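# Swap the seized roller in the roller bed for a good one

## Task

Find the one roller among the four in the roller bed that is seized. A seized roller does not spin when its top is pushed sideways and only wobbles slightly. The axles are hexagonal and spring-loaded, so a roller comes out when its axle is pushed toward one bracket until the opposite end leaves its hole. Put the seized roller into the scrap tray. Install a working roller in the empty position so its axle is centred like the other axles and both ends sit in their holes. Every good roller that started in the bed must still be in the bed at the end. Everything must stay in place without the robot holding it.

## Robot and tools

Robot: two six-joint arms, left_arm and right_arm, each with a parallel two-finger gripper and a wrist camera. Camera names are cam_left_wrist and cam_right_wrist, and each gives 504x504 images. The arms face each other across the table. left_arm's base is on the +y side at (+0.123, +0.475, +0.060) m with quat_wxyz (+0.821, 0, 0, -0.571). right_arm's base is at (+0.130, -0.472, +0.126) m with quat_wxyz (+0.614, 0, 0, +0.789). The names left and right do not refer to image sides.

Scene frame: the origin is at the table centre, +z is up, and the table surface is at z = +0.020 m. Results report each gripper's end_effector_position (metres) and end_effector_quat_wxyz in this frame, plus linear and angular velocities (m/s, rad/s). The reported hand position can be off from the real one, more so when the arm is stretched out. The gripper's fingers point along its own +x axis and close along its y axis. The reported point lies between the pads, roughly 3 to 4 cm behind the fingertips.

execute_actions takes "actions", a list holding zero or one item, and an optional boolean "pictures" (pictures are included by default).
- An empty list sends no command and just returns the current state.
- A move item is {"rows": [...], "steps": n}. Give 1 to 15 rows and n from 1 to 15 (15 if omitted). Each step lasts 1/30 s and uses one row. If there are fewer rows than steps, the last row repeats.
- A wait item is {"steps": n} with n up to 300. It sends nothing and returns when n steps have passed since the previous result. Time spent writing the reply counts toward those steps.
Each row holds 14 numbers for both arms together, always all 14: left_arm's waist, shoulder, elbow, wrist pitch, wrist yaw, wrist roll and gripper opening, then the same seven for right_arm.
- The joint entries are absolute target angles in radians, on the same scale as the Joint positions line. They are not offsets.
- The gripper entry is an absolute opening from -1 to 1. +1 is fully open, and empty fingers close at about -0.80. Values below that close the fingers no further. Going from open to closed takes at least about 0.5 s.
Joint ranges for each arm: waist -3.054..3.054, shoulder 0.000..3.142, elbow 0.000..2.356, wrist pitch -1.571..1.571, wrist yaw -1.571..1.571, wrist roll -3.142..3.142. The real end of a joint can sit up to 0.010 rad from these values. A target more than 0.010 rad outside a range, and farther out than the current angle, gets the whole call refused, and a refused call moves nothing. A target beyond the real end is cut off at that end, and the result says "joint sent to its limit". That message can refer to an earlier motion that is still running, and its absence does not prove there is room left.

Motion details. On each step a joint's target is held within a set distance of its measured angle: 0.211 rad for waist, shoulder and elbow, 0.213 for wrist pitch, 0.267 for wrist yaw and 0.228 for wrist roll. If a step would move a gripper more than 70 mm from where it is, all of that arm's targets are scaled back. Large moves therefore take several calls. Friction can stop joints short of their targets, especially at long reach, and very small changes may not move a joint at all, so check Joint positions after each move. Between calls the arms keep heading to the last row sent. They stop once motion has nearly ceased or a step is HELD. HELD marks steps where part or all of your row was not sent. "joint command not followed" means a clearance check changed or blocked some joint targets, while the rest of the row was still carried out.

Gripping. Joint positions lists the joints and then the pad gap in metres, which is 0.088 when fully open. grip_measured is that gap on the command scale. Each gripper's reading can be off by about 1 mm. While squeezing a hard part, the reading can be up to about 3 mm (0.061) narrower than the pads actually are. To hold a part, command an opening below grip_measured. About 0.07 below gives a firm grip, and a smaller difference gives a lighter one. Parts thinner than about 3 mm get less force. Pad force tops out at roughly 34 to 49 N, and the first contact can spike higher. grip_effort_n is the motor's reported effort in newtons, negative when closing. It caps near 83 N, keeps some value when the fingers are idle, has its own offset and noise, and shows n/a at the start.

Things to avoid:
- Knocking or dropping anything off the table.
- Letting the arms collide or press on each other.
- Hard contact. If contact torque reaches a joint's load limit, that arm stops for 10 s and the rest of the call is dropped. Load limits in N m are waist 17.4, shoulder 21.6, elbow 21.5, wrist pitch 5.67, wrist yaw 5.65, wrist roll 5.3, and a held object's weight counts.
- Overheating. Holding loads heats the motors. A MOTOR HOT line appears from 50 °C. At 95 °C an OVER-TEMPERATURE FAULT holds the arm, and if the arm does not cool within 30 to 60 s it loses power and goes limp.
Occasionally a held part is tugged or a loose object is pushed. Drops, slips, slams and hard pushes also count against you, and smooth, low-effort motion is preferred.

zoom_image takes camera (cam_left_wrist or cam_right_wrist) and region [x0, y0, x1, y1] in pixels, with (0, 0) at the top-left. The region can be up to 504x504. It returns a closer view of that camera's latest image.

read_manual(section="licences") returns the URDF licence texts and does not move anything.

finished_scene takes scene (the number of the current scene). The goal must hold without the robot supporting anything.

Suggested order: look and zoom to find the bed, brackets, spare rollers and scrap tray. Push each roller's top to find the seized one. Slide its axle against the spring until one end comes free, lift it out and put it in the tray. Seat a good roller the same way, centre its axle, release it and confirm it stays.

Each tool is called as a command line: name --argument value for each argument, lists and objects as JSON in quotes; but a table of rows of numbers goes row by row, as --pt "numbers of a row", without its own name.

## Session

execute_actions --actions '[]'

Scene clock: 0.00 s of 6600.00 s.
left_arm: end_effector_position=(+0.1274, +0.2294, +0.2976) grip_measured=+0.831 grip_effort_n=n/a end_effector_quat_wxyz=(+0.818, -0.418, +0.394, -0.010) end_effector_velocity=(+0.001, -0.001, +0.003) end_effector_angular_velocity=(-0.024, +0.004, +0.007) | right_arm: end_effector_position=(+0.1868, -0.2207, +0.4060) grip_measured=+0.825 grip_effort_n=n/a end_effector_quat_wxyz=(+0.238, +0.344, +0.895, +0.154) end_effector_velocity=(-0.000, -0.003, -0.002) end_effector_angular_velocity=(-0.019, +0.009, -0.005)
Joint positions: left_arm=[-0.83   1.378  1.292 -1.497 -0.88  -2.7    0.08 ] | right_arm=[-1.057  1.351  1.25  -1.448 -1.245  1.11   0.079]
Joint velocities: left_arm=[ 0.002 -0.007  0.002  0.007 -0.007 -0.007 -0.   ] | right_arm=[-0.007 -0.002 -0.007 -0.022  0.007 -0.007 -0.   ]
Motor temperatures (°C, as the motors report them): left_arm=[29 28 26 26 27 27] | right_arm=[28 26 27 27 27 25]
Heat: left arm: hottest waist 29 °C (+0.0 °C/min); right arm: hottest waist 28 °C (+0.0 °C/min).

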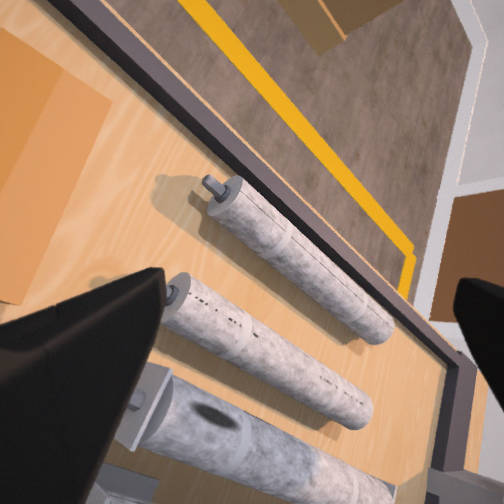

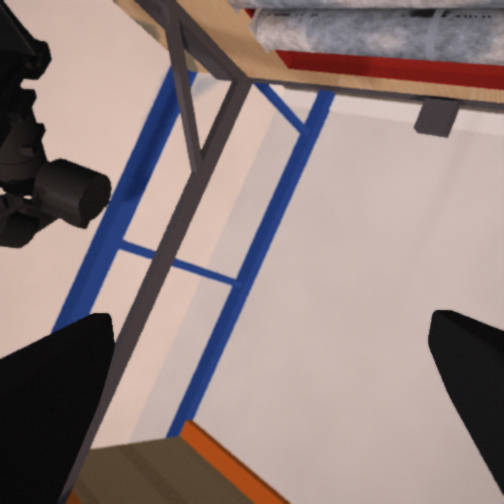

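execute_actions --actions '[{"rows":[[-0.4,1.1,1.3,-1.0,0,0,1,-0.2,1.1,1.3,-1.1,0,0,1]]}]' --pictures false

execute_actions --actions '[{"steps":40}]'

Scene clock: 4.60 s of 6600.00 s.
left_arm: end_effector_position=(+0.1156, +0.1960, +0.3508) grip_measured=+0.990 grip_effort_n=15.6 end_effector_quat_wxyz=(-0.618, +0.353, -0.681, +0.173) end_effector_velocity=(-0.046, -0.011, +0.008) end_effector_angular_velocity=(-0.037, -0.871, -1.446) | right_arm: end_effector_position=(+0.1056, -0.2097, +0.4038) grip_measured=+0.984 grip_effort_n=18.8 end_effector_quat_wxyz=(+0.594, -0.170, +0.456, +0.641) end_effector_velocity=(-0.086, -0.001, -0.047) end_effector_angular_velocity=(+0.368, -2.398, +1.518)
Joint positions: left_arm=[-0.41   1.101  1.308 -1.011 -0.051 -1.88   0.088] | right_arm=[-0.313  1.105  1.301 -1.107 -0.278  0.287  0.087]
Joint velocities: left_arm=[ 0.061 -0.002 -0.007  0.081  0.418  1.692  0.001] | right_arm=[ 1.297 -0.017  0.002  0.037  1.736 -1.692  0.   ]
Motor temperatures (°C, as the motors report them): left_arm=[29 29 26 26 27 27] | right_arm=[28 26 27 27 27 25]
Heat: left arm: hottest waist 29 °C (+0.0 °C/min); right arm: hottest waist 28 °C (+0.0 °C/min).
Steps of this call (steps 1 to 90: nothing new was sent; then 1.10 s passed at rest; steps 91 to 105: all 15 steps of this action). Readings (joint positions):
91: left_arm=[-0.818 1.363 1.292 -1.476 -0.851 -2.669] | right_arm=[-1.045 1.331 1.251 -1.425 -1.212 1.084]
92: left_arm=[-0.769 1.331 1.288 -1.407 -0.763 -2.610] | right_arm=[-0.998 1.299 1.251 -1.358 -1.122 1.020]
94: left_arm=[-0.657 1.244 1.289 -1.304 -0.637 -2.498] | right_arm=[-0.887 1.216 1.260 -1.260 -0.997 0.909]
98: left_arm=[-0.468 1.110 1.305 -1.102 -0.382 -2.273] | right_arm=[-0.674 1.109 1.300 -1.141 -0.742 0.682]
105: the state above

Scene clock: 5.93 s of 6600.00 s.
left_arm: end_effector_position=(+0.1104, +0.1946, +0.3522) grip_measured=+0.992 grip_effort_n=14.7 end_effector_quat_wxyz=(+0.639, +0.277, +0.270, -0.665) end_effector_velocity=(+0.000, +0.002, -0.001) end_effector_angular_velocity=(+0.005, -0.052, -0.044) | right_arm: end_effector_position=(+0.1178, -0.2079, +0.3999) grip_measured=+0.985 grip_effort_n=18.8 end_effector_quat_wxyz=(+0.621, -0.315, +0.304, +0.650) end_effector_velocity=(-0.003, +0.000, -0.001) end_effector_angular_velocity=(+0.001, +0.022, +0.005)
Joint positions: left_arm=[-0.402  1.101  1.308 -1.001 -0.003 -0.011  0.088] | right_arm=[-0.204  1.105  1.301 -1.103 -0.002  0.003  0.087]
Joint velocities: left_arm=[-0.002 -0.002 -0.002 -0.007 -0.007  0.066 -0.   ] | right_arm=[-0.002 -0.002 -0.007  0.007 -0.022  0.007 -0.   ]
Motor temperatures (°C, as the motors report them): left_arm=[29 29 26 27 27 27] | right_arm=[28 26 27 27 27 25]
Heat: left arm: hottest waist 29 °C (+0.0 °C/min); right arm: hottest waist 28 °C (+0.0 °C/min).
Steps of this call (steps 1 to 40: the robot went on to your last target). Readings (joint positions):
1: left_arm=[-0.408 1.101 1.308 -1.008 -0.038 -1.823] | right_arm=[-0.276 1.105 1.301 -1.106 -0.216 0.231]
2: left_arm=[-0.407 1.101 1.308 -1.006 -0.028 -1.767] | right_arm=[-0.251 1.105 1.301 -1.105 -0.156 0.175]
4: left_arm=[-0.405 1.101 1.308 -1.004 -0.016 -1.656] | right_arm=[-0.227 1.105 1.301 -1.105 -0.080 0.092]
8: left_arm=[-0.403 1.101 1.308 -1.002 -0.007 -1.431] | right_arm=[-0.210 1.105 1.301 -1.103 -0.023 0.027]
40: the state above

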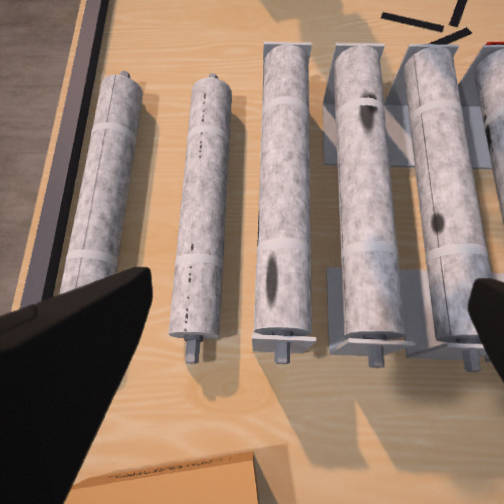

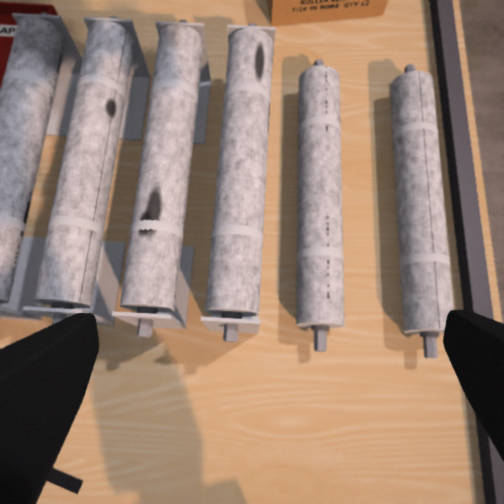

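execute_actions --actions '[{"rows":[[-0.75,0.95,1.15,-0.9,0,0,1,-0.165,1.9,1.106,-0.078,0,0,-1]]}]' --pictures false

execute_actions --actions '[{"steps":20}]'

Scene clock: 14.40 s of 6600.00 s.
left_arm: end_effector_position=(+0.0234, +0.2326, +0.3481) grip_measured=+0.992 grip_effort_n=14.2 end_effector_quat_wxyz=(+0.523, +0.282, +0.191, -0.782) end_effector_velocity=(-0.006, +0.005, -0.005) end_effector_angular_velocity=(+0.017, -0.004, -0.011) | right_arm: end_effector_position=(+0.0977, -0.0679, +0.2170) grip_measured=-0.706 grip_effort_n=-14.7 end_effector_quat_wxyz=(+0.589, -0.363, +0.337, +0.638) end_effector_velocity=(-0.020, +0.254, -0.421) end_effector_angular_velocity=(-0.026, -0.012, +0.005)
Joint positions: left_arm=[-0.744  0.954  1.161 -0.902  0.003 -0.002  0.088] | right_arm=[-0.169  1.712  1.125 -0.45  -0.001  0.003  0.004]
Joint velocities: left_arm=[-0.042 -0.002 -0.012 -0.007 -0.022 -0.022 -0.   ] | right_arm=[ 0.002  1.497 -0.032  1.502  0.007 -0.007 -0.176]
Motor temperatures (°C, as the motors report them): left_arm=[29 29 27 28 27 27] | right_arm=[28 26 28 28 27 25]
Heat: left arm: hottest waist 29 °C (+0.0 °C/min); right arm: hottest waist 28 °C (+0.0 °C/min).
Steps of this call (steps 1 to 30: the robot went on to your last target; steps 31 to 90: nothing new was sent; then 4.97 s passed at rest; steps 91 to 105: all 15 steps of this action). Readings (joint positions):
91: left_arm=[-0.418 1.086 1.291 -0.979 -0.014 -0.003] | right_arm=[-0.202 1.116 1.290 -1.087 -0.001 0.003]
92: left_arm=[-0.469 1.059 1.255 -0.947 -0.013 -0.003] | right_arm=[-0.197 1.130 1.271 -1.043 -0.001 0.003]
94: left_arm=[-0.580 1.006 1.201 -0.940 -0.000 -0.003] | right_arm=[-0.188 1.191 1.232 -0.970 -0.001 0.003]
98: left_arm=[-0.711 0.960 1.174 -0.908 0.004 -0.002] | right_arm=[-0.176 1.368 1.155 -0.804 -0.001 0.003]
105: the state above

Scene clock: 15.07 s of 6600.00 s.
left_arm: end_effector_position=(+0.0225, +0.2328, +0.3481) grip_measured=+0.992 grip_effort_n=14.2 end_effector_quat_wxyz=(+0.521, +0.282, +0.190, -0.783) end_effector_velocity=(+0.005, +0.002, -0.004) end_effector_angular_velocity=(+0.013, -0.027, +0.015) | right_arm: end_effector_position=(+0.0931, -0.0137, +0.1808) grip_measured=-0.809 grip_effort_n=-83.5 end_effector_quat_wxyz=(+0.615, -0.309, +0.287, +0.666) end_effector_velocity=(+0.002, -0.002, -0.003) end_effector_angular_velocity=(-0.010, -0.022, -0.006)
Joint positions: left_arm=[-0.748  0.954  1.161 -0.901  0.003 -0.002  0.088] | right_arm=[-0.169  1.895  1.106 -0.082 -0.001  0.003  0.   ]
Joint velocities: left_arm=[ 0.002 -0.002 -0.002 -0.022 -0.022  0.007 -0.   ] | right_arm=[ 0.002  0.002 -0.002 -0.007  0.022 -0.007  0.   ]
Motor temperatures (°C, as the motors report them): left_arm=[29 29 27 28 27 27] | right_arm=[28 27 28 28 27 25]
Heat: left arm: hottest waist 29 °C (+0.0 °C/min); right arm: hottest waist 28 °C (+0.0 °C/min).
Steps of this call (steps 1 to 20: the robot went on to your last target). Readings (joint positions):
1: left_arm=[-0.745 0.954 1.161 -0.901 0.003 -0.002] | right_arm=[-0.169 1.760 1.124 -0.397 -0.001 0.003]
2: left_arm=[-0.746 0.954 1.161 -0.901 0.003 -0.002] | right_arm=[-0.169 1.802 1.121 -0.346 -0.001 0.003]
4: left_arm=[-0.747 0.954 1.161 -0.901 0.003 -0.002] | right_arm=[-0.169 1.862 1.111 -0.249 -0.001 0.003]
8: left_arm=[-0.747 0.954 1.161 -0.901 0.003 -0.002] | right_arm=[-0.169 1.892 1.106 -0.123 -0.001 0.003]
20: the state above

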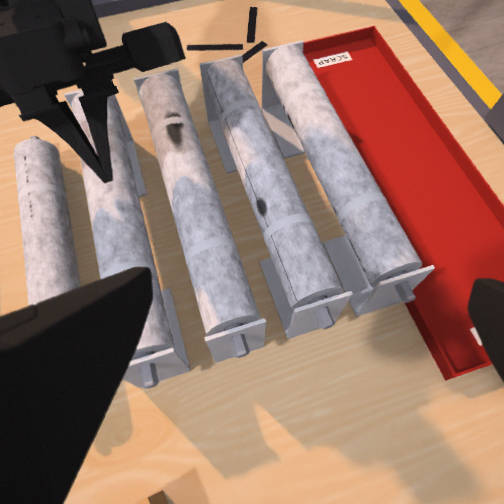

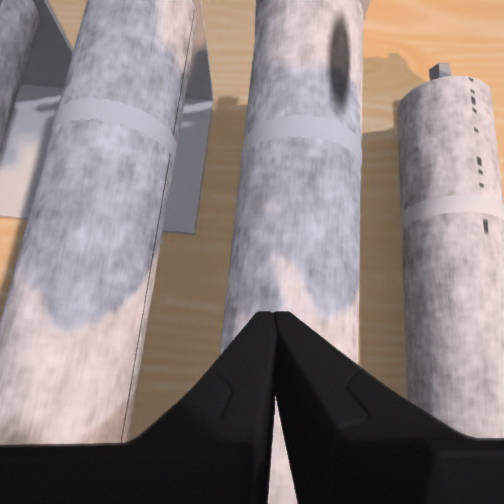

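execute_actions --actions '[{"rows":[[-0.75,0.95,1.15,-0.9,0,0,1,-0.185,1.915,1.106,-0.078,0,0,-0.85],[-0.75,0.95,1.15,-0.9,0,0,1,-0.185,1.925,1.106,-0.078,0,0,-0.85],[-0.75,0.95,1.15,-0.9,0,0,1,-0.185,1.935,1.106,-0.078,0,0,-0.85],[-0.75,0.95,1.15,-0.9,0,0,1,-0.185,1.945,1.106,-0.078,0,0,-0.85]]}]' --pictures false

execute_actions --actions '[{"rows":[[-0.75,0.95,1.15,-0.9,0,0,1,-0.185,1.96,1.106,-0.078,0,0,-0.85],[-0.75,0.95,1.15,-0.9,0,0,1,-0.185,1.96,1.106,-0.078,0,0,-0.85],[-0.75,0.95,1.15,-0.9,0,0,1,-0.185,1.97,1.106,-0.078,0,0,-0.85]]}]'

Scene clock: 18.90 s of 6600.00 s.
left_arm: end_effector_position=(+0.0224, +0.2327, +0.3480) grip_measured=+0.992 grip_effort_n=14.2 end_effector_quat_wxyz=(+0.521, +0.282, +0.190, -0.783) end_effector_velocity=(-0.000, -0.002, +0.002) end_effector_angular_velocity=(-0.002, +0.014, +0.017) | right_arm: end_effector_position=(+0.0992, -0.0154, +0.1616) grip_measured=-0.809 grip_effort_n=-83.5 end_effector_quat_wxyz=(+0.613, -0.321, +0.302, +0.656) end_effector_velocity=(-0.002, -0.005, -0.007) end_effector_angular_velocity=(-0.032, -0.001, +0.013)
Joint positions: left_arm=[-0.748  0.954  1.161 -0.901  0.003 -0.002  0.088] | right_arm=[-0.182  1.94   1.106 -0.079 -0.001  0.003  0.   ]
Joint velocities: left_arm=[-0.002  0.002  0.002  0.007 -0.007 -0.022 -0.   ] | right_arm=[ 0.002  0.007 -0.002 -0.022 -0.007 -0.007  0.   ]
Motor temperatures (°C, as the motors report them): left_arm=[29 29 28 28 27 27] | right_arm=[28 27 28 28 27 25]
Heat: left arm: hottest waist 29 °C (+0.0 °C/min); right arm: hottest waist 28 °C (+0.0 °C/min).
Steps of this call (steps 1 to 15: the robot went on to your last target; steps 16 to 90: nothing new was sent; then 0.33 s passed at rest; steps 91 to 105: all 15 steps of this action). Readings (joint positions):
91: left_arm=[-0.748 0.954 1.161 -0.901 0.003 -0.002] | right_arm=[-0.169 1.896 1.106 -0.080 -0.001 0.003]
92: left_arm=[-0.748 0.954 1.161 -0.901 0.003 -0.002] | right_arm=[-0.170 1.899 1.106 -0.080 -0.001 0.003]
94: left_arm=[-0.748 0.954 1.161 -0.901 0.003 -0.002] | right_arm=[-0.174 1.910 1.106 -0.079 -0.001 0.003]
98: left_arm=[-0.748 0.954 1.161 -0.901 0.003 -0.002] | right_arm=[-0.181 1.936 1.106 -0.079 -0.001 0.003]
105: the state above

Scene clock: 19.40 s of 6600.00 s.
left_arm: end_effector_position=(+0.0224, +0.2327, +0.3480) grip_measured=+0.992 grip_effort_n=14.2 end_effector_quat_wxyz=(+0.521, +0.282, +0.190, -0.783) end_effector_velocity=(+0.001, -0.002, +0.002) end_effector_angular_velocity=(-0.006, +0.004, +0.013) | right_arm: end_effector_position=(+0.0993, -0.0157, +0.1581) grip_measured=-0.809 grip_effort_n=-83.5 end_effector_quat_wxyz=(+0.612, -0.323, +0.304, +0.654) end_effector_velocity=(+0.000, -0.004, -0.001) end_effector_angular_velocity=(-0.017, +0.000, +0.008)
Joint positions: left_arm=[-0.748  0.954  1.161 -0.901  0.003 -0.002  0.088] | right_arm=[-0.182  1.948  1.106 -0.077 -0.001  0.003  0.   ]
Joint velocities: left_arm=[ 0.002  0.002  0.002  0.007 -0.007 -0.007  0.   ] | right_arm=[-0.002 -0.007 -0.002 -0.022 -0.007 -0.007  0.   ]
Motor temperatures (°C, as the motors report them): left_arm=[29 29 28 28 27 27] | right_arm=[28 27 28 28 27 25]
Heat: left arm: hottest waist 29 °C (+0.0 °C/min); right arm: hottest waist 28 °C (+0.0 °C/min).
Steps of this call (steps 1 to 15: all 15 steps of this action). Readings (joint positions):
1: left_arm=[-0.748 0.954 1.161 -0.901 0.003 -0.002] | right_arm=[-0.182 1.941 1.106 -0.079 -0.001 0.003]
2: left_arm=[-0.748 0.954 1.161 -0.901 0.003 -0.002] | right_arm=[-0.182 1.943 1.106 -0.079 -0.001 0.003]
4: left_arm=[-0.748 0.954 1.161 -0.901 0.003 -0.002] | right_arm=[-0.182 1.947 1.106 -0.077 -0.001 0.003]
8: left_arm=[-0.748 0.954 1.161 -0.901 0.003 -0.002] | right_arm=[-0.182 1.948 1.106 -0.077 -0.001 0.003]
15: the state above

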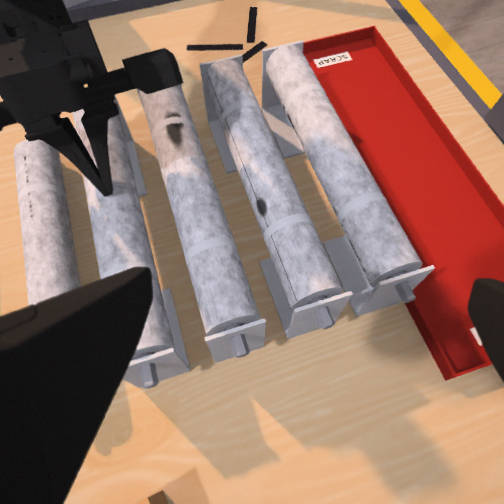

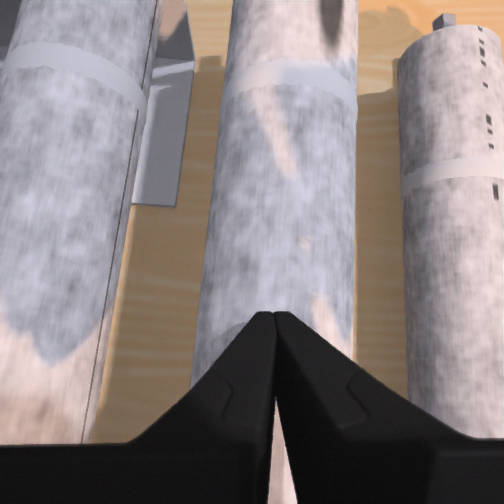

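execute_actions --actions '[{"rows":[[-0.75,0.95,1.15,-0.9,0,0,1,-0.16,1.957,1.106,-0.078,0,0,-0.85],[-0.75,0.95,1.15,-0.9,0,0,1,-0.145,1.957,1.106,-0.078,0,0,-0.85],[-0.75,0.95,1.15,-0.9,0,0,1,-0.13,1.957,1.106,-0.078,0,0,-0.85],[-0.75,0.95,1.15,-0.9,0,0,1,-0.11,1.957,1.106,-0.078,0,0,-0.85],[-0.75,0.95,1.15,-0.9,0,0,1,-0.09,1.957,1.106,-0.078,0,0,-0.85],[-0.75,0.95,1.15,-0.9,0,0,1,-0.07,1.957,1.106,-0.078,0,0,-0.85],[-0.75,0.95,1.15,-0.9,0,0,1,-0.05,1.957,1.106,-0.078,0,0,-0.85],[-0.75,0.95,1.15,-0.9,0,0,1,-0.03,1.957,1.106,-0.078,0,0,-0.85],[-0.75,0.95,1.15,-0.9,0,0,1,-0.01,1.957,1.106,-0.078,0,0,-0.85],[-0.75,0.95,1.15,-0.9,0,0,1,0.01,1.957,1.106,-0.078,0,0,-0.85],[-0.75,0.95,1.15,-0.9,0,0,1,0.03,1.957,1.106,-0.078,0,0,-0.85],[-0.75,0.95,1.15,-0.9,0,0,1,0.06,1.957,1.106,-0.078,0,0,-0.85]]}]' --pictures false

execute_actions --actions '[]'

Scene clock: 26.60 s of 6600.00 s.
left_arm: end_effector_position=(+0.0224, +0.2327, +0.3480) grip_measured=+0.992 grip_effort_n=14.2 end_effector_quat_wxyz=(+0.521, +0.282, +0.190, -0.783) end_effector_velocity=(+0.000, -0.001, +0.001) end_effector_angular_velocity=(-0.002, +0.014, +0.017) | right_arm: end_effector_position=(+0.0024, -0.0324, +0.1575) grip_measured=-0.809 grip_effort_n=-83.5 end_effector_quat_wxyz=(+0.538, -0.355, +0.267, +0.716) end_effector_velocity=(-0.215, -0.083, -0.029) end_effector_angular_velocity=(-0.149, +0.031, +0.535)
Joint positions: left_arm=[-0.748  0.954  1.161 -0.901  0.003 -0.002  0.088] | right_arm=[ 0.034  1.951  1.108 -0.077  0.     0.002  0.   ]
Joint velocities: left_arm=[-0.002 -0.002 -0.002  0.007 -0.007 -0.022 -0.   ] | right_arm=[ 0.471  0.037 -0.002 -0.095 -0.095 -0.007  0.   ]
Motor temperatures (°C, as the motors report them): left_arm=[29 29 28 29 27 27] | right_arm=[28 28 29 29 27 25]
Heat: left arm: hottest waist 29 °C (+0.0 °C/min); right arm: hottest elbow 29 °C (+2.3 °C/min).
Steps of this call (steps 1 to 15: the robot went on to your last target; steps 16 to 90: nothing new was sent; then 3.70 s passed at rest; steps 91 to 105: all 15 steps of this action). Readings (joint positions):
91: left_arm=[-0.748 0.954 1.161 -0.901 0.003 -0.002] | right_arm=[-0.181 1.948 1.106 -0.077 -0.001 0.003]
92: left_arm=[-0.748 0.954 1.161 -0.901 0.003 -0.002] | right_arm=[-0.179 1.948 1.106 -0.077 0.003 0.003]
94: left_arm=[-0.748 0.954 1.161 -0.901 0.003 -0.002] | right_arm=[-0.169 1.948 1.106 -0.075 0.008 0.003]
98: left_arm=[-0.748 0.954 1.161 -0.901 0.003 -0.002] | right_arm=[-0.100 1.952 1.106 -0.078 0.004 0.003]
105: the state above

Scene clock: 26.60 s of 6600.00 s.
left_arm: end_effector_position=(+0.0224, +0.2327, +0.3480) grip_measured=+0.992 grip_effort_n=14.2 end_effector_quat_wxyz=(+0.521, +0.282, +0.190, -0.783) end_effector_velocity=(+0.000, -0.001, +0.001) end_effector_angular_velocity=(-0.002, +0.014, +0.017) | right_arm: end_effector_position=(+0.0024, -0.0324, +0.1575) grip_measured=-0.809 grip_effort_n=-83.5 end_effector_quat_wxyz=(+0.538, -0.355, +0.267, +0.716) end_effector_velocity=(-0.215, -0.083, -0.029) end_effector_angular_velocity=(-0.149, +0.031, +0.535)
Joint positions: left_arm=[-0.748  0.954  1.161 -0.901  0.003 -0.002  0.088] | right_arm=[ 0.034  1.951  1.108 -0.077  0.     0.002  0.   ]
Joint velocities: left_arm=[-0.002 -0.002 -0.002  0.007 -0.007 -0.022 -0.   ] | right_arm=[ 0.471  0.037 -0.002 -0.095 -0.095 -0.007  0.   ]
Motor temperatures (°C, as the motors report them): left_arm=[29 29 28 29 27 27] | right_arm=[28 28 29 29 27 25]
Heat: left arm: hottest waist 29 °C (+0.0 °C/min); right arm: hottest elbow 29 °C (+2.3 °C/min).

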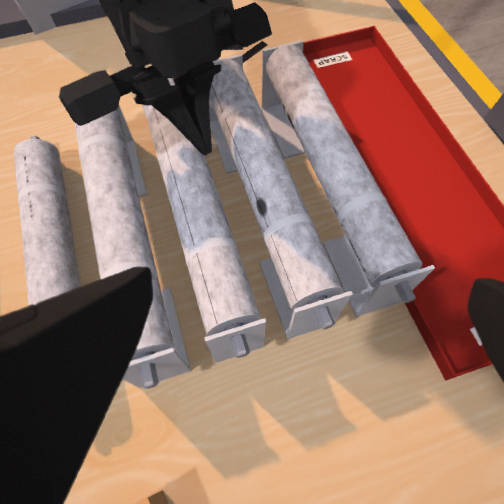

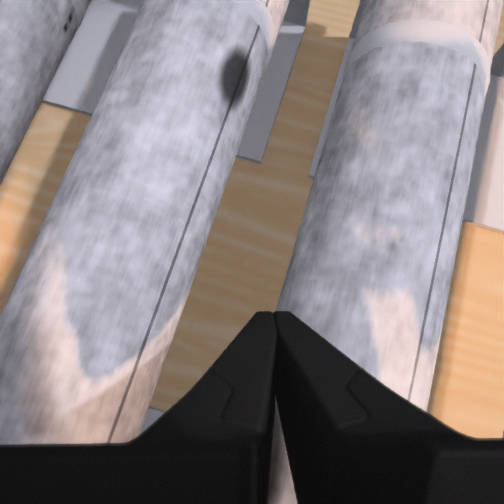

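B turns. Check A by view, sweep C.

execute_actions --actions '[{"rows":[[-0.55,0.95,1.15,-0.9,0,0,1,0.09,1.955,1.106,-0.078,0,0,-0.85],[-0.55,0.95,1.15,-0.9,0,0,1,0.11,1.955,1.106,-0.078,0,0,-0.85],[-0.55,0.95,1.15,-0.9,0,0,1,0.13,1.955,1.106,-0.078,0,0,-0.85],[-0.55,0.95,1.15,-0.9,0,0,1,0.15,1.955,1.106,-0.078,0,0,-0.85],[-0.55,0.95,1.15,-0.9,0,0,1,0.17,1.955,1.106,-0.078,0,0,-0.85],[-0.55,0.95,1.15,-0.9,0,0,1,0.19,1.955,1.106,-0.078,0,0,-0.85],[-0.55,0.95,1.15,-0.9,0,0,1,0.21,1.955,1.106,-0.078,0,0,-0.85],[-0.55,0.95,1.15,-0.9,0,0,1,0.23,1.955,1.106,-0.078,0,0,-0.85],[-0.55,0.95,1.15,-0.9,0,0,1,0.25,1.955,1.106,-0.078,0,0,-0.85]]}]'

Scene clock: 31.10 s of 6600.00 s.
left_arm: end_effector_position=(+0.0719, +0.2177, +0.3482) grip_measured=+0.992 grip_effort_n=14.2 end_effector_quat_wxyz=(+0.597, +0.263, +0.215, -0.727) end_effector_velocity=(+0.005, +0.002, -0.000) end_effector_angular_velocity=(+0.000, -0.011, +0.013) | right_arm: end_effector_position=(-0.0902, -0.0709, +0.1567) grip_measured=-0.809 grip_effort_n=-83.5 end_effector_quat_wxyz=(+0.456, -0.383, +0.228, +0.771) end_effector_velocity=(-0.010, -0.005, +0.001) end_effector_angular_velocity=(-0.006, +0.025, +0.040)
Joint positions: left_arm=[-0.554  0.954  1.161 -0.9   -0.003 -0.     0.088] | right_arm=[ 0.253  1.953  1.109 -0.079 -0.002  0.002  0.   ]
Joint velocities: left_arm=[ 0.012 -0.007 -0.002 -0.007 -0.007  0.007  0.   ] | right_arm=[ 0.012 -0.002 -0.002  0.007 -0.037 -0.007  0.   ]
Motor temperatures (°C, as the motors report them): left_arm=[29 29 28 29 27 27] | right_arm=[28 29 29 29 27 25]
Heat: left arm: hottest waist 29 °C (+0.0 °C/min); right arm: hottest shoulder 29 °C (+1.9 °C/min).
Steps of this call (steps 1 to 30: the robot went on to your last target; steps 31 to 90: nothing new was sent; then 1.00 s passed at rest; steps 91 to 105: all 15 steps of this action). Readings (joint positions):
91: left_arm=[-0.732 0.954 1.161 -0.901 0.013 -0.000] | right_arm=[0.062 1.954 1.108 -0.079 -0.001 0.002]
92: left_arm=[-0.684 0.954 1.161 -0.900 0.010 -0.000] | right_arm=[0.066 1.954 1.108 -0.079 0.000 0.002]
94: left_arm=[-0.609 0.954 1.161 -0.900 -0.004 -0.000] | right_arm=[0.086 1.954 1.108 -0.079 0.001 0.002]
98: left_arm=[-0.565 0.954 1.161 -0.900 -0.004 -0.000] | right_arm=[0.153 1.951 1.109 -0.074 0.011 0.002]
105: the state above

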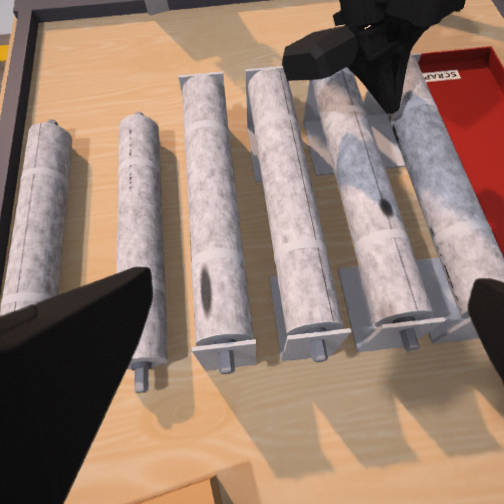

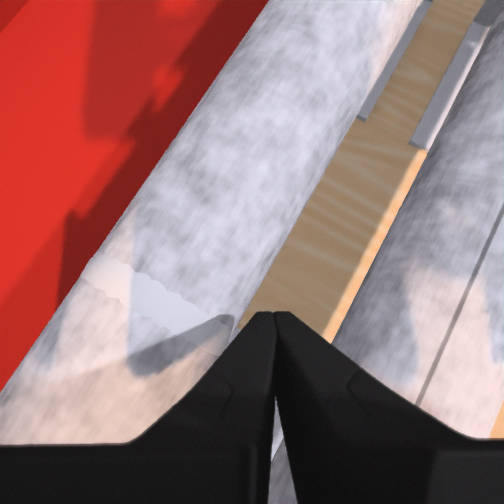

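execute_actions --actions '[{"rows":[[-0.75,0.95,1.15,-0.9,0,0,1,0.28,1.955,1.106,-0.078,0,0,-0.85],[-0.75,0.95,1.15,-0.9,0,0,1,0.3,1.955,1.106,-0.078,0,0,-0.85],[-0.75,0.95,1.15,-0.9,0,0,1,0.32,1.955,1.106,-0.078,0,0,-0.85],[-0.75,0.95,1.15,-0.9,0,0,1,0.34,1.955,1.106,-0.078,0,0,-0.85],[-0.75,0.95,1.15,-0.9,0,0,1,0.36,1.955,1.106,-0.078,0,0,-0.85],[-0.75,0.95,1.15,-0.9,0,0,1,0.38,1.955,1.106,-0.078,0,0,-0.85],[-0.75,0.95,1.15,-0.9,0,0,1,0.4,1.955,1.106,-0.078,0,0,-0.85],[-0.75,0.95,1.15,-0.9,0,0,1,0.43,1.955,1.106,-0.078,0,0,-0.85]]}]'

Scene clock: 41.57 s of 6600.00 s.
left_arm: end_effector_position=(+0.0228, +0.2326, +0.3481) grip_measured=+0.992 grip_effort_n=14.2 end_effector_quat_wxyz=(+0.522, +0.282, +0.190, -0.782) end_effector_velocity=(+0.002, +0.007, -0.009) end_effector_angular_velocity=(+0.031, -0.034, -0.005) | right_arm: end_effector_position=(-0.1587, -0.1167, +0.1569) grip_measured=-0.809 grip_effort_n=-83.5 end_effector_quat_wxyz=(+0.384, -0.402, +0.192, +0.809) end_effector_velocity=(+0.003, +0.003, +0.001) end_effector_angular_velocity=(+0.010, -0.001, +0.010)
Joint positions: left_arm=[-0.746  0.954  1.16  -0.9    0.003 -0.001  0.088] | right_arm=[ 0.433  1.953  1.109 -0.079 -0.002  0.001  0.   ]
Joint velocities: left_arm=[-0.017 -0.007 -0.012 -0.037 -0.022  0.007 -0.   ] | right_arm=[-0.012 -0.002 -0.002  0.007 -0.007 -0.022  0.   ]
Motor temperatures (°C, as the motors report them): left_arm=[29 29 29 30 27 27] | right_arm=[28 30 29 29 27 25]
Heat: left arm: hottest wrist pitch 30 °C (+1.4 °C/min); right arm: hottest shoulder 30 °C (+2.9 °C/min).
Steps of this call (steps 1 to 15: the robot went on to your last target; steps 16 to 90: nothing new was sent; then 6.97 s passed at rest; steps 91 to 105: all 15 steps of this action). Readings (joint positions):
91: left_arm=[-0.566 0.954 1.161 -0.900 -0.012 -0.001] | right_arm=[0.252 1.953 1.109 -0.079 -0.001 0.002]
92: left_arm=[-0.613 0.954 1.161 -0.900 -0.010 -0.001] | right_arm=[0.256 1.953 1.109 -0.079 -0.000 0.002]
94: left_arm=[-0.689 0.954 1.160 -0.900 0.003 -0.001] | right_arm=[0.275 1.953 1.109 -0.079 0.001 0.002]
98: left_arm=[-0.734 0.954 1.160 -0.900 0.003 -0.001] | right_arm=[0.344 1.951 1.109 -0.074 0.010 0.001]
105: the state above

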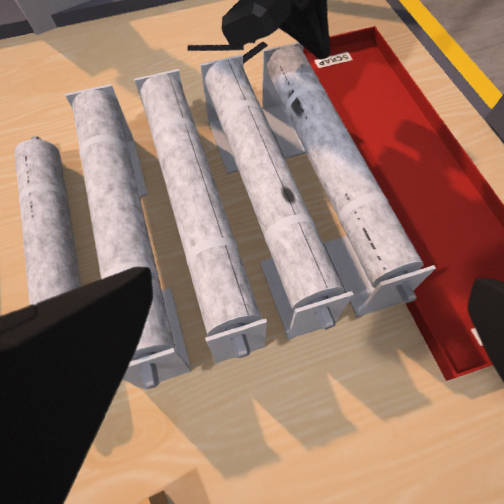

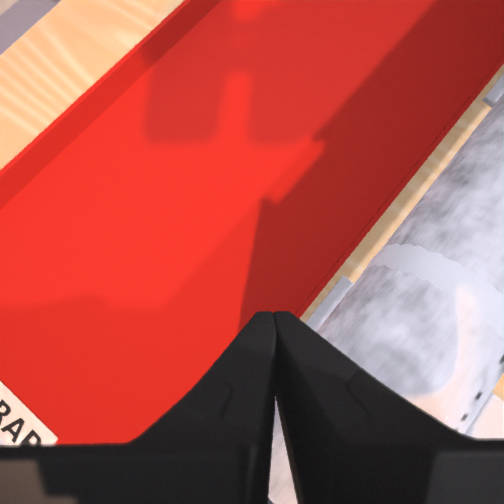

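execute_actions --actions '[{"rows":[[-0.6,1.1,1.0,-0.75,0,0,0,0.4,1.8,1.272,-0.5,0,0,0.47]],"steps":10}]' --pictures false

execute_actions --actions '[{"rows":[[-0.437,1.298,0.822,-0.624,0,-0.08,-0.2,-0.172,1.87,1.272,-0.602,0,0.08,0.47]]}]' --pictures false

execute_actions --actions '[{"steps":10}]'

Scene clock: 50.67 s of 6600.00 s.
left_arm: end_effector_position=(+0.0498, +0.1912, +0.2714) grip_measured=+0.062 grip_effort_n=-10.0 end_effector_quat_wxyz=(+0.557, +0.327, +0.254, -0.720) end_effector_velocity=(+0.011, -0.024, +0.016) end_effector_angular_velocity=(-0.113, +0.040, +0.062) | right_arm: end_effector_position=(-0.1376, -0.1212, +0.2310) grip_measured=+0.290 grip_effort_n=-8.1 end_effector_quat_wxyz=(+0.390, -0.425, +0.211, +0.789) end_effector_velocity=(+0.038, -0.046, -0.002) end_effector_angular_velocity=(-0.221, -0.181, -0.000)
Joint positions: left_arm=[-0.608  1.1    1.008 -0.761  0.001 -0.001  0.042] | right_arm=[ 0.402  1.799  1.265 -0.454 -0.002  0.001  0.053]
Joint velocities: left_arm=[ 0.061  0.002 -0.002  0.125  0.007 -0.007 -0.037] | right_arm=[-0.002 -0.061  0.056 -0.403  0.007 -0.007  0.148]
Motor temperatures (°C, as the motors report them): left_arm=[29 29 29 31 27 27] | right_arm=[28 31 29 30 27 25]
Heat: left arm: hottest wrist pitch 31 °C (+2.4 °C/min); right arm: hottest shoulder 31 °C (+3.6 °C/min).
Steps of this call (steps 1 to 15: the robot went on to your last target; steps 16 to 90: nothing new was sent; then 5.77 s passed at rest; steps 91 to 100: all 10 steps of this action). Readings (joint positions):
91: left_arm=[-0.739 0.961 1.149 -0.885 0.008 -0.001] | right_arm=[0.431 1.945 1.119 -0.103 -0.002 0.001]
92: left_arm=[-0.712 0.969 1.129 -0.845 0.007 -0.001] | right_arm=[0.429 1.933 1.136 -0.155 -0.002 0.001]
94: left_arm=[-0.660 1.016 1.085 -0.803 0.002 -0.001] | right_arm=[0.420 1.895 1.174 -0.248 -0.002 0.001]
98: left_arm=[-0.614 1.097 1.014 -0.773 0.001 -0.001] | right_arm=[0.404 1.814 1.253 -0.415 -0.002 0.001]
100: the state above

Scene clock: 51.17 s of 6600.00 s.
left_arm: end_effector_position=(+0.0977, +0.1809, +0.1695) grip_measured=-0.196 grip_effort_n=-12.8 end_effector_quat_wxyz=(+0.593, +0.358, +0.372, -0.618) end_effector_velocity=(+0.004, +0.008, -0.012) end_effector_angular_velocity=(+0.043, +0.014, +0.056) | right_arm: end_effector_position=(+0.0858, -0.0613, +0.1914) grip_measured=+0.466 grip_effort_n=18.8 end_effector_quat_wxyz=(+0.569, -0.397, +0.397, +0.600) end_effector_velocity=(+0.296, +0.025, -0.009) end_effector_angular_velocity=(-0.048, -0.037, -0.726)
Joint positions: left_arm=[-0.441  1.291  0.832 -0.626  0.001 -0.075  0.029] | right_arm=[-0.14   1.863  1.267 -0.597  0.004  0.076  0.062]
Joint velocities: left_arm=[ 0.007  0.007 -0.027 -0.007 -0.007 -0.051 -0.001] | right_arm=[-0.706  0.017  0.002 -0.037  0.037  0.007  0.   ]
Motor temperatures (°C, as the motors report them): left_arm=[29 29 29 31 27 27] | right_arm=[28 31 30 30 27 25]
Heat: left arm: hottest wrist pitch 31 °C (+2.3 °C/min); right arm: hottest shoulder 31 °C (+3.5 °C/min).
Steps of this call (steps 1 to 15: all 15 steps of this action). Readings (joint positions):
1: left_arm=[-0.600 1.108 0.999 -0.744 0.005 -0.005] | right_arm=[0.397 1.802 1.266 -0.473 -0.006 0.006]
2: left_arm=[-0.577 1.118 0.985 -0.713 0.006 -0.016] | right_arm=[0.377 1.808 1.267 -0.499 -0.010 0.019]
4: left_arm=[-0.528 1.168 0.945 -0.684 0.003 -0.037] | right_arm=[0.307 1.829 1.267 -0.538 -0.007 0.040]
8: left_arm=[-0.460 1.273 0.852 -0.650 0.001 -0.066] | right_arm=[0.138 1.860 1.267 -0.577 -0.004 0.063]
15: the state above

Scene clock: 51.50 s of 6600.00 s.
left_arm: end_effector_position=(+0.0982, +0.1808, +0.1694) grip_measured=-0.198 grip_effort_n=-12.8 end_effector_quat_wxyz=(+0.593, +0.357, +0.373, -0.617) end_effector_velocity=(+0.002, +0.003, -0.004) end_effector_angular_velocity=(+0.017, +0.002, +0.025) | right_arm: end_effector_position=(+0.0987, -0.0609, +0.1906) grip_measured=+0.467 grip_effort_n=18.8 end_effector_quat_wxyz=(+0.577, -0.392, +0.405, +0.590) end_effector_velocity=(+0.002, -0.001, -0.001) end_effector_angular_velocity=(-0.007, -0.005, -0.012)
Joint positions: left_arm=[-0.44   1.291  0.832 -0.625  0.001 -0.077  0.029] | right_arm=[-0.172  1.864  1.267 -0.6    0.002  0.077  0.062]
Joint velocities: left_arm=[ 0.002  0.002 -0.007 -0.007 -0.007 -0.022 -0.   ] | right_arm=[-0.002  0.002  0.002 -0.007  0.007  0.007 -0.   ]
Motor temperatures (°C, as the motors report them): left_arm=[29 30 29 31 27 27] | right_arm=[28 31 30 30 27 25]
Heat: left arm: hottest wrist pitch 31 °C (+2.3 °C/min); right arm: hottest shoulder 31 °C (+3.5 °C/min).
Steps of this call (steps 1 to 10: the robot went on to your last target). Readings (joint positions):
1: left_arm=[-0.441 1.291 0.832 -0.626 0.001 -0.076] | right_arm=[-0.159 1.864 1.267 -0.598 0.004 0.077]
2: left_arm=[-0.441 1.291 0.832 -0.626 0.001 -0.076] | right_arm=[-0.169 1.864 1.267 -0.599 0.004 0.077]
4: left_arm=[-0.440 1.291 0.832 -0.625 0.001 -0.077] | right_arm=[-0.173 1.864 1.267 -0.600 0.004 0.077]
8: left_arm=[-0.440 1.291 0.832 -0.625 0.001 -0.077] | right_arm=[-0.172 1.864 1.267 -0.600 0.002 0.077]
10: the state above

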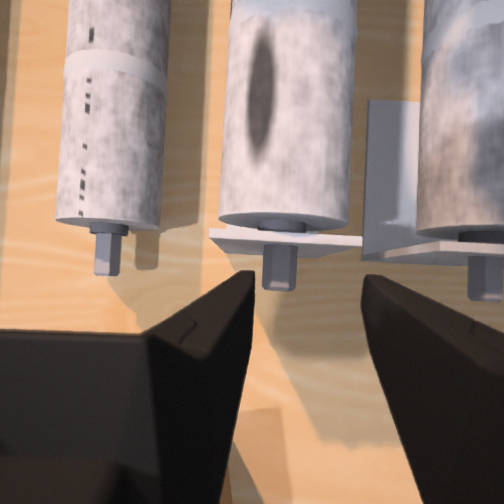

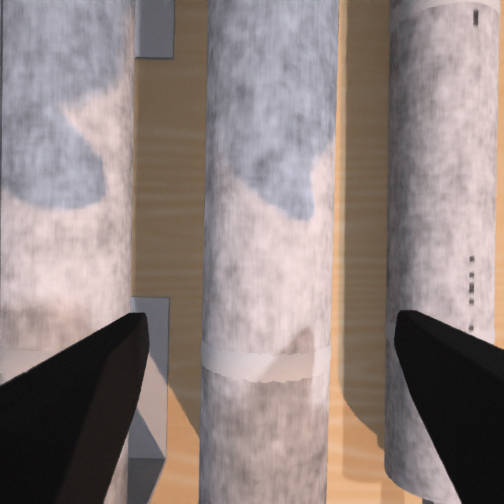

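execute_actions --actions '[{"rows":[[-0.422,1.32,0.79,-0.57,0,-0.07,-0.2,-0.172,1.92,1.22,-0.5,0,0.08,0.47],[-0.422,1.32,0.79,-0.57,0,-0.07,-0.2,-0.172,1.92,1.22,-0.5,0,0.08,0.47],[-0.422,1.35,0.75,-0.5,0,-0.07,-0.2,-0.172,1.97,1.17,-0.4,0,0.08,0.47],[-0.422,1.35,0.75,-0.5,0,-0.07,-0.2,-0.172,1.97,1.17,-0.4,0,0.08,0.47],[-0.422,1.375,0.716,-0.443,0,-0.07,-0.2,-0.172,2.024,1.12,-0.303,0,0.08,0.47]]}]'

Scene clock: 60.40 s of 6600.00 s.
left_arm: end_effector_position=(+0.1024, +0.1753, +0.1307) grip_measured=-0.198 grip_effort_n=-12.8 end_effector_quat_wxyz=(+0.597, +0.356, +0.375, -0.613) end_effector_velocity=(-0.003, -0.002, +0.002) end_effector_angular_velocity=(-0.011, +0.018, +0.009) | right_arm: end_effector_position=(+0.0986, -0.0605, +0.1079) grip_measured=+0.467 grip_effort_n=18.8 end_effector_quat_wxyz=(+0.576, -0.395, +0.408, +0.588) end_effector_velocity=(-0.003, +0.012, +0.008) end_effector_angular_velocity=(+0.059, +0.023, +0.012)
Joint positions: left_arm=[-0.424  1.366  0.727 -0.447  0.001 -0.074  0.029] | right_arm=[-0.172  2.025  1.125 -0.307  0.002  0.077  0.062]
Joint velocities: left_arm=[-0.007 -0.002  0.002  0.007  0.007 -0.022 -0.   ] | right_arm=[-0.002 -0.007  0.002  0.051 -0.022 -0.007 -0.   ]
Motor temperatures (°C, as the motors report them): left_arm=[29 30 29 30 27 27] | right_arm=[28 31 30 30 27 25]
Heat: left arm: hottest shoulder 30 °C (+1.0 °C/min); right arm: hottest shoulder 31 °C (+3.0 °C/min).
Steps of this call (steps 1 to 30: the robot went on to your last target; steps 31 to 90: nothing new was sent; then 5.40 s passed at rest; steps 91 to 105: all 15 steps of this action). Readings (joint positions):
91: left_arm=[-0.439 1.292 0.829 -0.618 0.001 -0.077] | right_arm=[-0.172 1.869 1.264 -0.591 0.002 0.077]
92: left_arm=[-0.435 1.294 0.823 -0.601 0.001 -0.077] | right_arm=[-0.172 1.875 1.258 -0.561 0.002 0.077]
94: left_arm=[-0.429 1.308 0.801 -0.558 0.001 -0.076] | right_arm=[-0.172 1.904 1.236 -0.486 0.002 0.077]
98: left_arm=[-0.425 1.354 0.745 -0.481 0.001 -0.074] | right_arm=[-0.172 1.991 1.160 -0.362 0.002 0.077]
105: the state above

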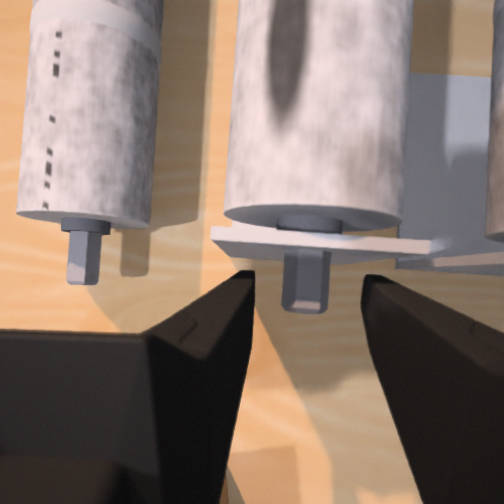

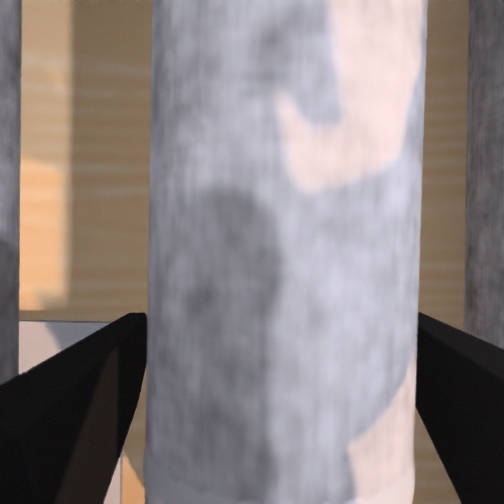

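execute_actions --actions '[{"rows":[[-0.422,1.4,0.705,-0.407,0,-0.07,-0.35,-0.174,2.024,1.12,-0.303,0,0.08,0.1]],"steps":10}]' --pictures false

execute_actions --actions '[{"rows":[[-0.422,1.4,0.705,-0.407,0,-0.07,-0.7,-0.174,2.024,1.12,-0.303,0,0.08,0.1]]}]'

Scene clock: 63.43 s of 6600.00 s.
left_arm: end_effector_position=(+0.1022, +0.1726, +0.1236) grip_measured=-0.341 grip_effort_n=-12.8 end_effector_quat_wxyz=(+0.597, +0.356, +0.375, -0.613) end_effector_velocity=(+0.000, -0.002, +0.002) end_effector_angular_velocity=(-0.012, -0.002, +0.007) | right_arm: end_effector_position=(+0.0981, -0.0601, +0.1080) grip_measured=+0.120 grip_effort_n=-16.0 end_effector_quat_wxyz=(+0.575, -0.393, +0.408, +0.590) end_effector_velocity=(-0.000, -0.002, -0.000) end_effector_angular_velocity=(-0.009, +0.017, +0.007)
Joint positions: left_arm=[-0.424  1.39   0.715 -0.409  0.001 -0.073  0.022] | right_arm=[-0.172  2.025  1.125 -0.304 -0.001  0.078  0.045]
Joint velocities: left_arm=[-0.002 -0.002  0.002  0.007 -0.007 -0.007 -0.003] | right_arm=[-0.007 -0.002 -0.002 -0.007 -0.022 -0.007 -0.008]
Motor temperatures (°C, as the motors report them): left_arm=[29 30 29 30 27 27] | right_arm=[28 32 30 29 27 25]
Heat: left arm: hottest shoulder 30 °C (+1.0 °C/min); right arm: hottest shoulder 32 °C (+4.0 °C/min).
Steps of this call (steps 1 to 15: the robot went on to your last target; steps 16 to 81: nothing new was sent; steps 82 to 91: all 10 steps of this action). Readings (joint positions):
82: left_arm=[-0.424 1.369 0.725 -0.439 0.001 -0.074] | right_arm=[-0.172 2.025 1.125 -0.304 0.002 0.077]
83: left_arm=[-0.424 1.373 0.723 -0.428 0.001 -0.073] | right_arm=[-0.172 2.025 1.125 -0.304 0.002 0.077]
85: left_arm=[-0.424 1.382 0.720 -0.419 0.001 -0.073] | right_arm=[-0.172 2.025 1.125 -0.304 0.002 0.077]
89: left_arm=[-0.424 1.390 0.715 -0.412 0.001 -0.073] | right_arm=[-0.172 2.025 1.125 -0.304 0.001 0.077]
91: the state above

Scene clock: 63.93 s of 6600.00 s.
left_arm: end_effector_position=(+0.1026, +0.1726, +0.1236) grip_measured=-0.616 grip_effort_n=-83.5 end_effector_quat_wxyz=(+0.598, +0.356, +0.374, -0.613) end_effector_velocity=(+0.001, +0.002, -0.001) end_effector_angular_velocity=(+0.008, +0.003, +0.020) | right_arm: end_effector_position=(+0.0980, -0.0601, +0.1080) grip_measured=+0.106 grip_effort_n=-26.7 end_effector_quat_wxyz=(+0.575, -0.393, +0.409, +0.590) end_effector_velocity=(-0.002, -0.004, -0.002) end_effector_angular_velocity=(-0.012, +0.003, +0.012)
Joint positions: left_arm=[-0.424  1.39   0.715 -0.409 -0.001 -0.072  0.009] | right_arm=[-0.172  2.025  1.125 -0.304 -0.002  0.078  0.044]
Joint velocities: left_arm=[-0.002 -0.002 -0.002 -0.007 -0.007 -0.022 -0.   ] | right_arm=[ 0.002 -0.002 -0.007 -0.007 -0.007 -0.007 -0.   ]
Motor temperatures (°C, as the motors report them): left_arm=[29 30 29 30 27 27] | right_arm=[28 32 30 29 27 25]
Heat: left arm: hottest shoulder 30 °C (+1.0 °C/min); right arm: hottest shoulder 32 °C (+4.0 °C/min).
Steps of this call (steps 1 to 15: all 15 steps of this action). Readings (joint positions):
1: left_arm=[-0.424 1.390 0.715 -0.409 0.001 -0.073] | right_arm=[-0.172 2.025 1.125 -0.304 -0.002 0.078]
2: left_arm=[-0.424 1.390 0.715 -0.409 0.001 -0.073] | right_arm=[-0.172 2.025 1.125 -0.304 -0.002 0.078]
4: left_arm=[-0.424 1.390 0.715 -0.409 -0.001 -0.072] | right_arm=[-0.172 2.025 1.125 -0.304 -0.002 0.078]
8: left_arm=[-0.424 1.390 0.715 -0.409 -0.001 -0.072] | right_arm=[-0.172 2.025 1.125 -0.304 -0.002 0.078]
15: the state above

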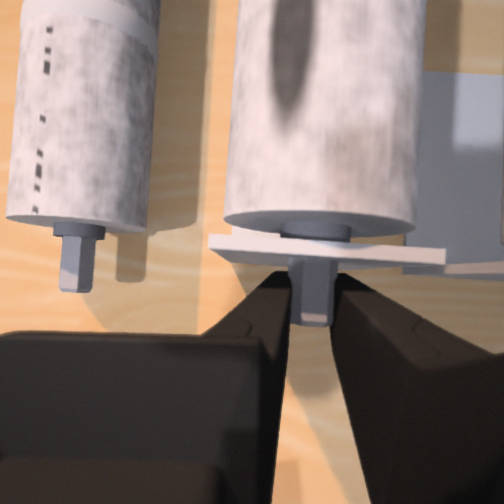

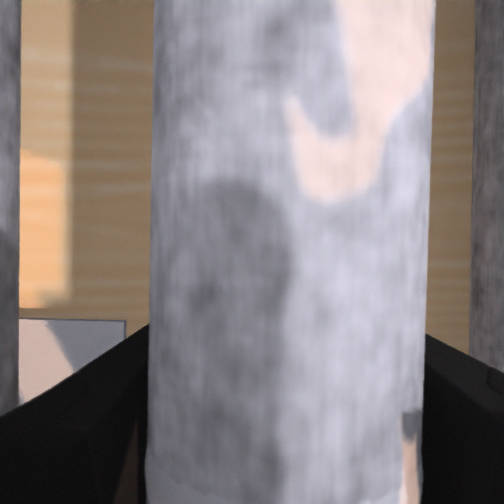

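execute_actions --actions '[{"rows":[[-0.424,1.37,0.695,-0.414,0,-0.07,-0.75,-0.172,2.024,1.12,-0.303,0,0.08,-0.03],[-0.424,1.355,0.685,-0.418,0,-0.07,-0.75,-0.172,2.024,1.12,-0.303,0,0.08,-0.03],[-0.426,1.34,0.673,-0.422,0,-0.07,-0.75,-0.172,2.024,1.12,-0.303,0,0.08,-0.03],[-0.428,1.325,0.662,-0.426,0,-0.07,-0.75,-0.172,2.024,1.12,-0.303,0,0.08,-0.03],[-0.43,1.31,0.65,-0.43,0,-0.07,-0.75,-0.172,2.024,1.12,-0.303,0,0.08,-0.03],[-0.43,1.298,0.64,-0.435,0,-0.07,-0.75,-0.172,2.024,1.12,-0.303,0,0.08,-0.03]]}]'

Scene clock: 76.47 s of 6600.00 s.
left_arm: end_effector_position=(+0.1031, +0.1887, +0.1241) grip_measured=-0.616 grip_effort_n=-83.5 end_effector_quat_wxyz=(+0.598, +0.354, +0.372, -0.615) end_effector_velocity=(+0.002, +0.006, -0.002) end_effector_angular_velocity=(+0.008, +0.003, +0.025) | right_arm: end_effector_position=(+0.0977, -0.0596, +0.1082) grip_measured=+0.070 grip_effort_n=-83.5 end_effector_quat_wxyz=(+0.576, -0.392, +0.409, +0.590) end_effector_velocity=(+0.002, +0.001, +0.001) end_effector_angular_velocity=(+0.008, -0.014, +0.015)
Joint positions: left_arm=[-0.426  1.315  0.656 -0.419 -0.    -0.072  0.009] | right_arm=[-0.171  2.025  1.125 -0.302 -0.002  0.082  0.042]
Joint velocities: left_arm=[ 0.002 -0.017 -0.017 -0.007 -0.007 -0.022 -0.   ] | right_arm=[-0.002 -0.002 -0.002  0.007  0.007 -0.022 -0.   ]
Motor temperatures (°C, as the motors report them): left_arm=[29 30 30 30 27 27] | right_arm=[28 33 30 29 27 25]
Heat: left arm: hottest shoulder 30 °C (+1.0 °C/min); right arm: hottest shoulder 33 °C (+5.0 °C/min).
Steps of this call (steps 1 to 15: the robot went on to your last target; steps 16 to 90: nothing new was sent; then 9.03 s passed at rest; steps 91 to 105: all 15 steps of this action). Readings (joint positions):
91: left_arm=[-0.424 1.389 0.714 -0.409 -0.001 -0.072] | right_arm=[-0.172 2.025 1.125 -0.304 -0.002 0.078]
92: left_arm=[-0.424 1.386 0.711 -0.407 -0.001 -0.072] | right_arm=[-0.171 2.025 1.125 -0.304 -0.002 0.081]
94: left_arm=[-0.424 1.374 0.701 -0.404 -0.000 -0.072] | right_arm=[-0.171 2.025 1.125 -0.302 -0.002 0.082]
98: left_arm=[-0.425 1.332 0.669 -0.414 -0.000 -0.072] | right_arm=[-0.171 2.025 1.125 -0.302 -0.002 0.082]
105: the state above

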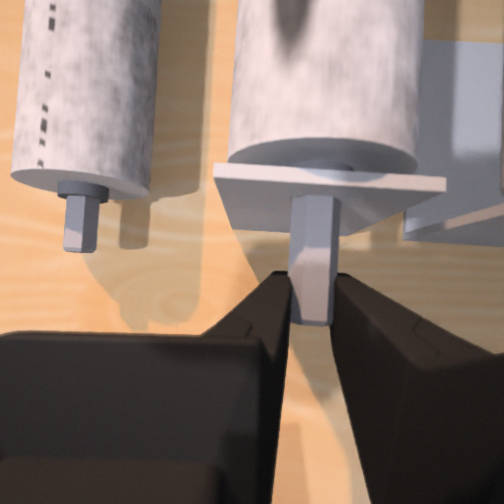

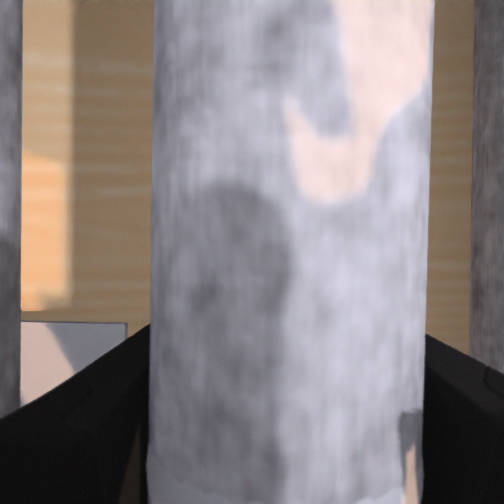

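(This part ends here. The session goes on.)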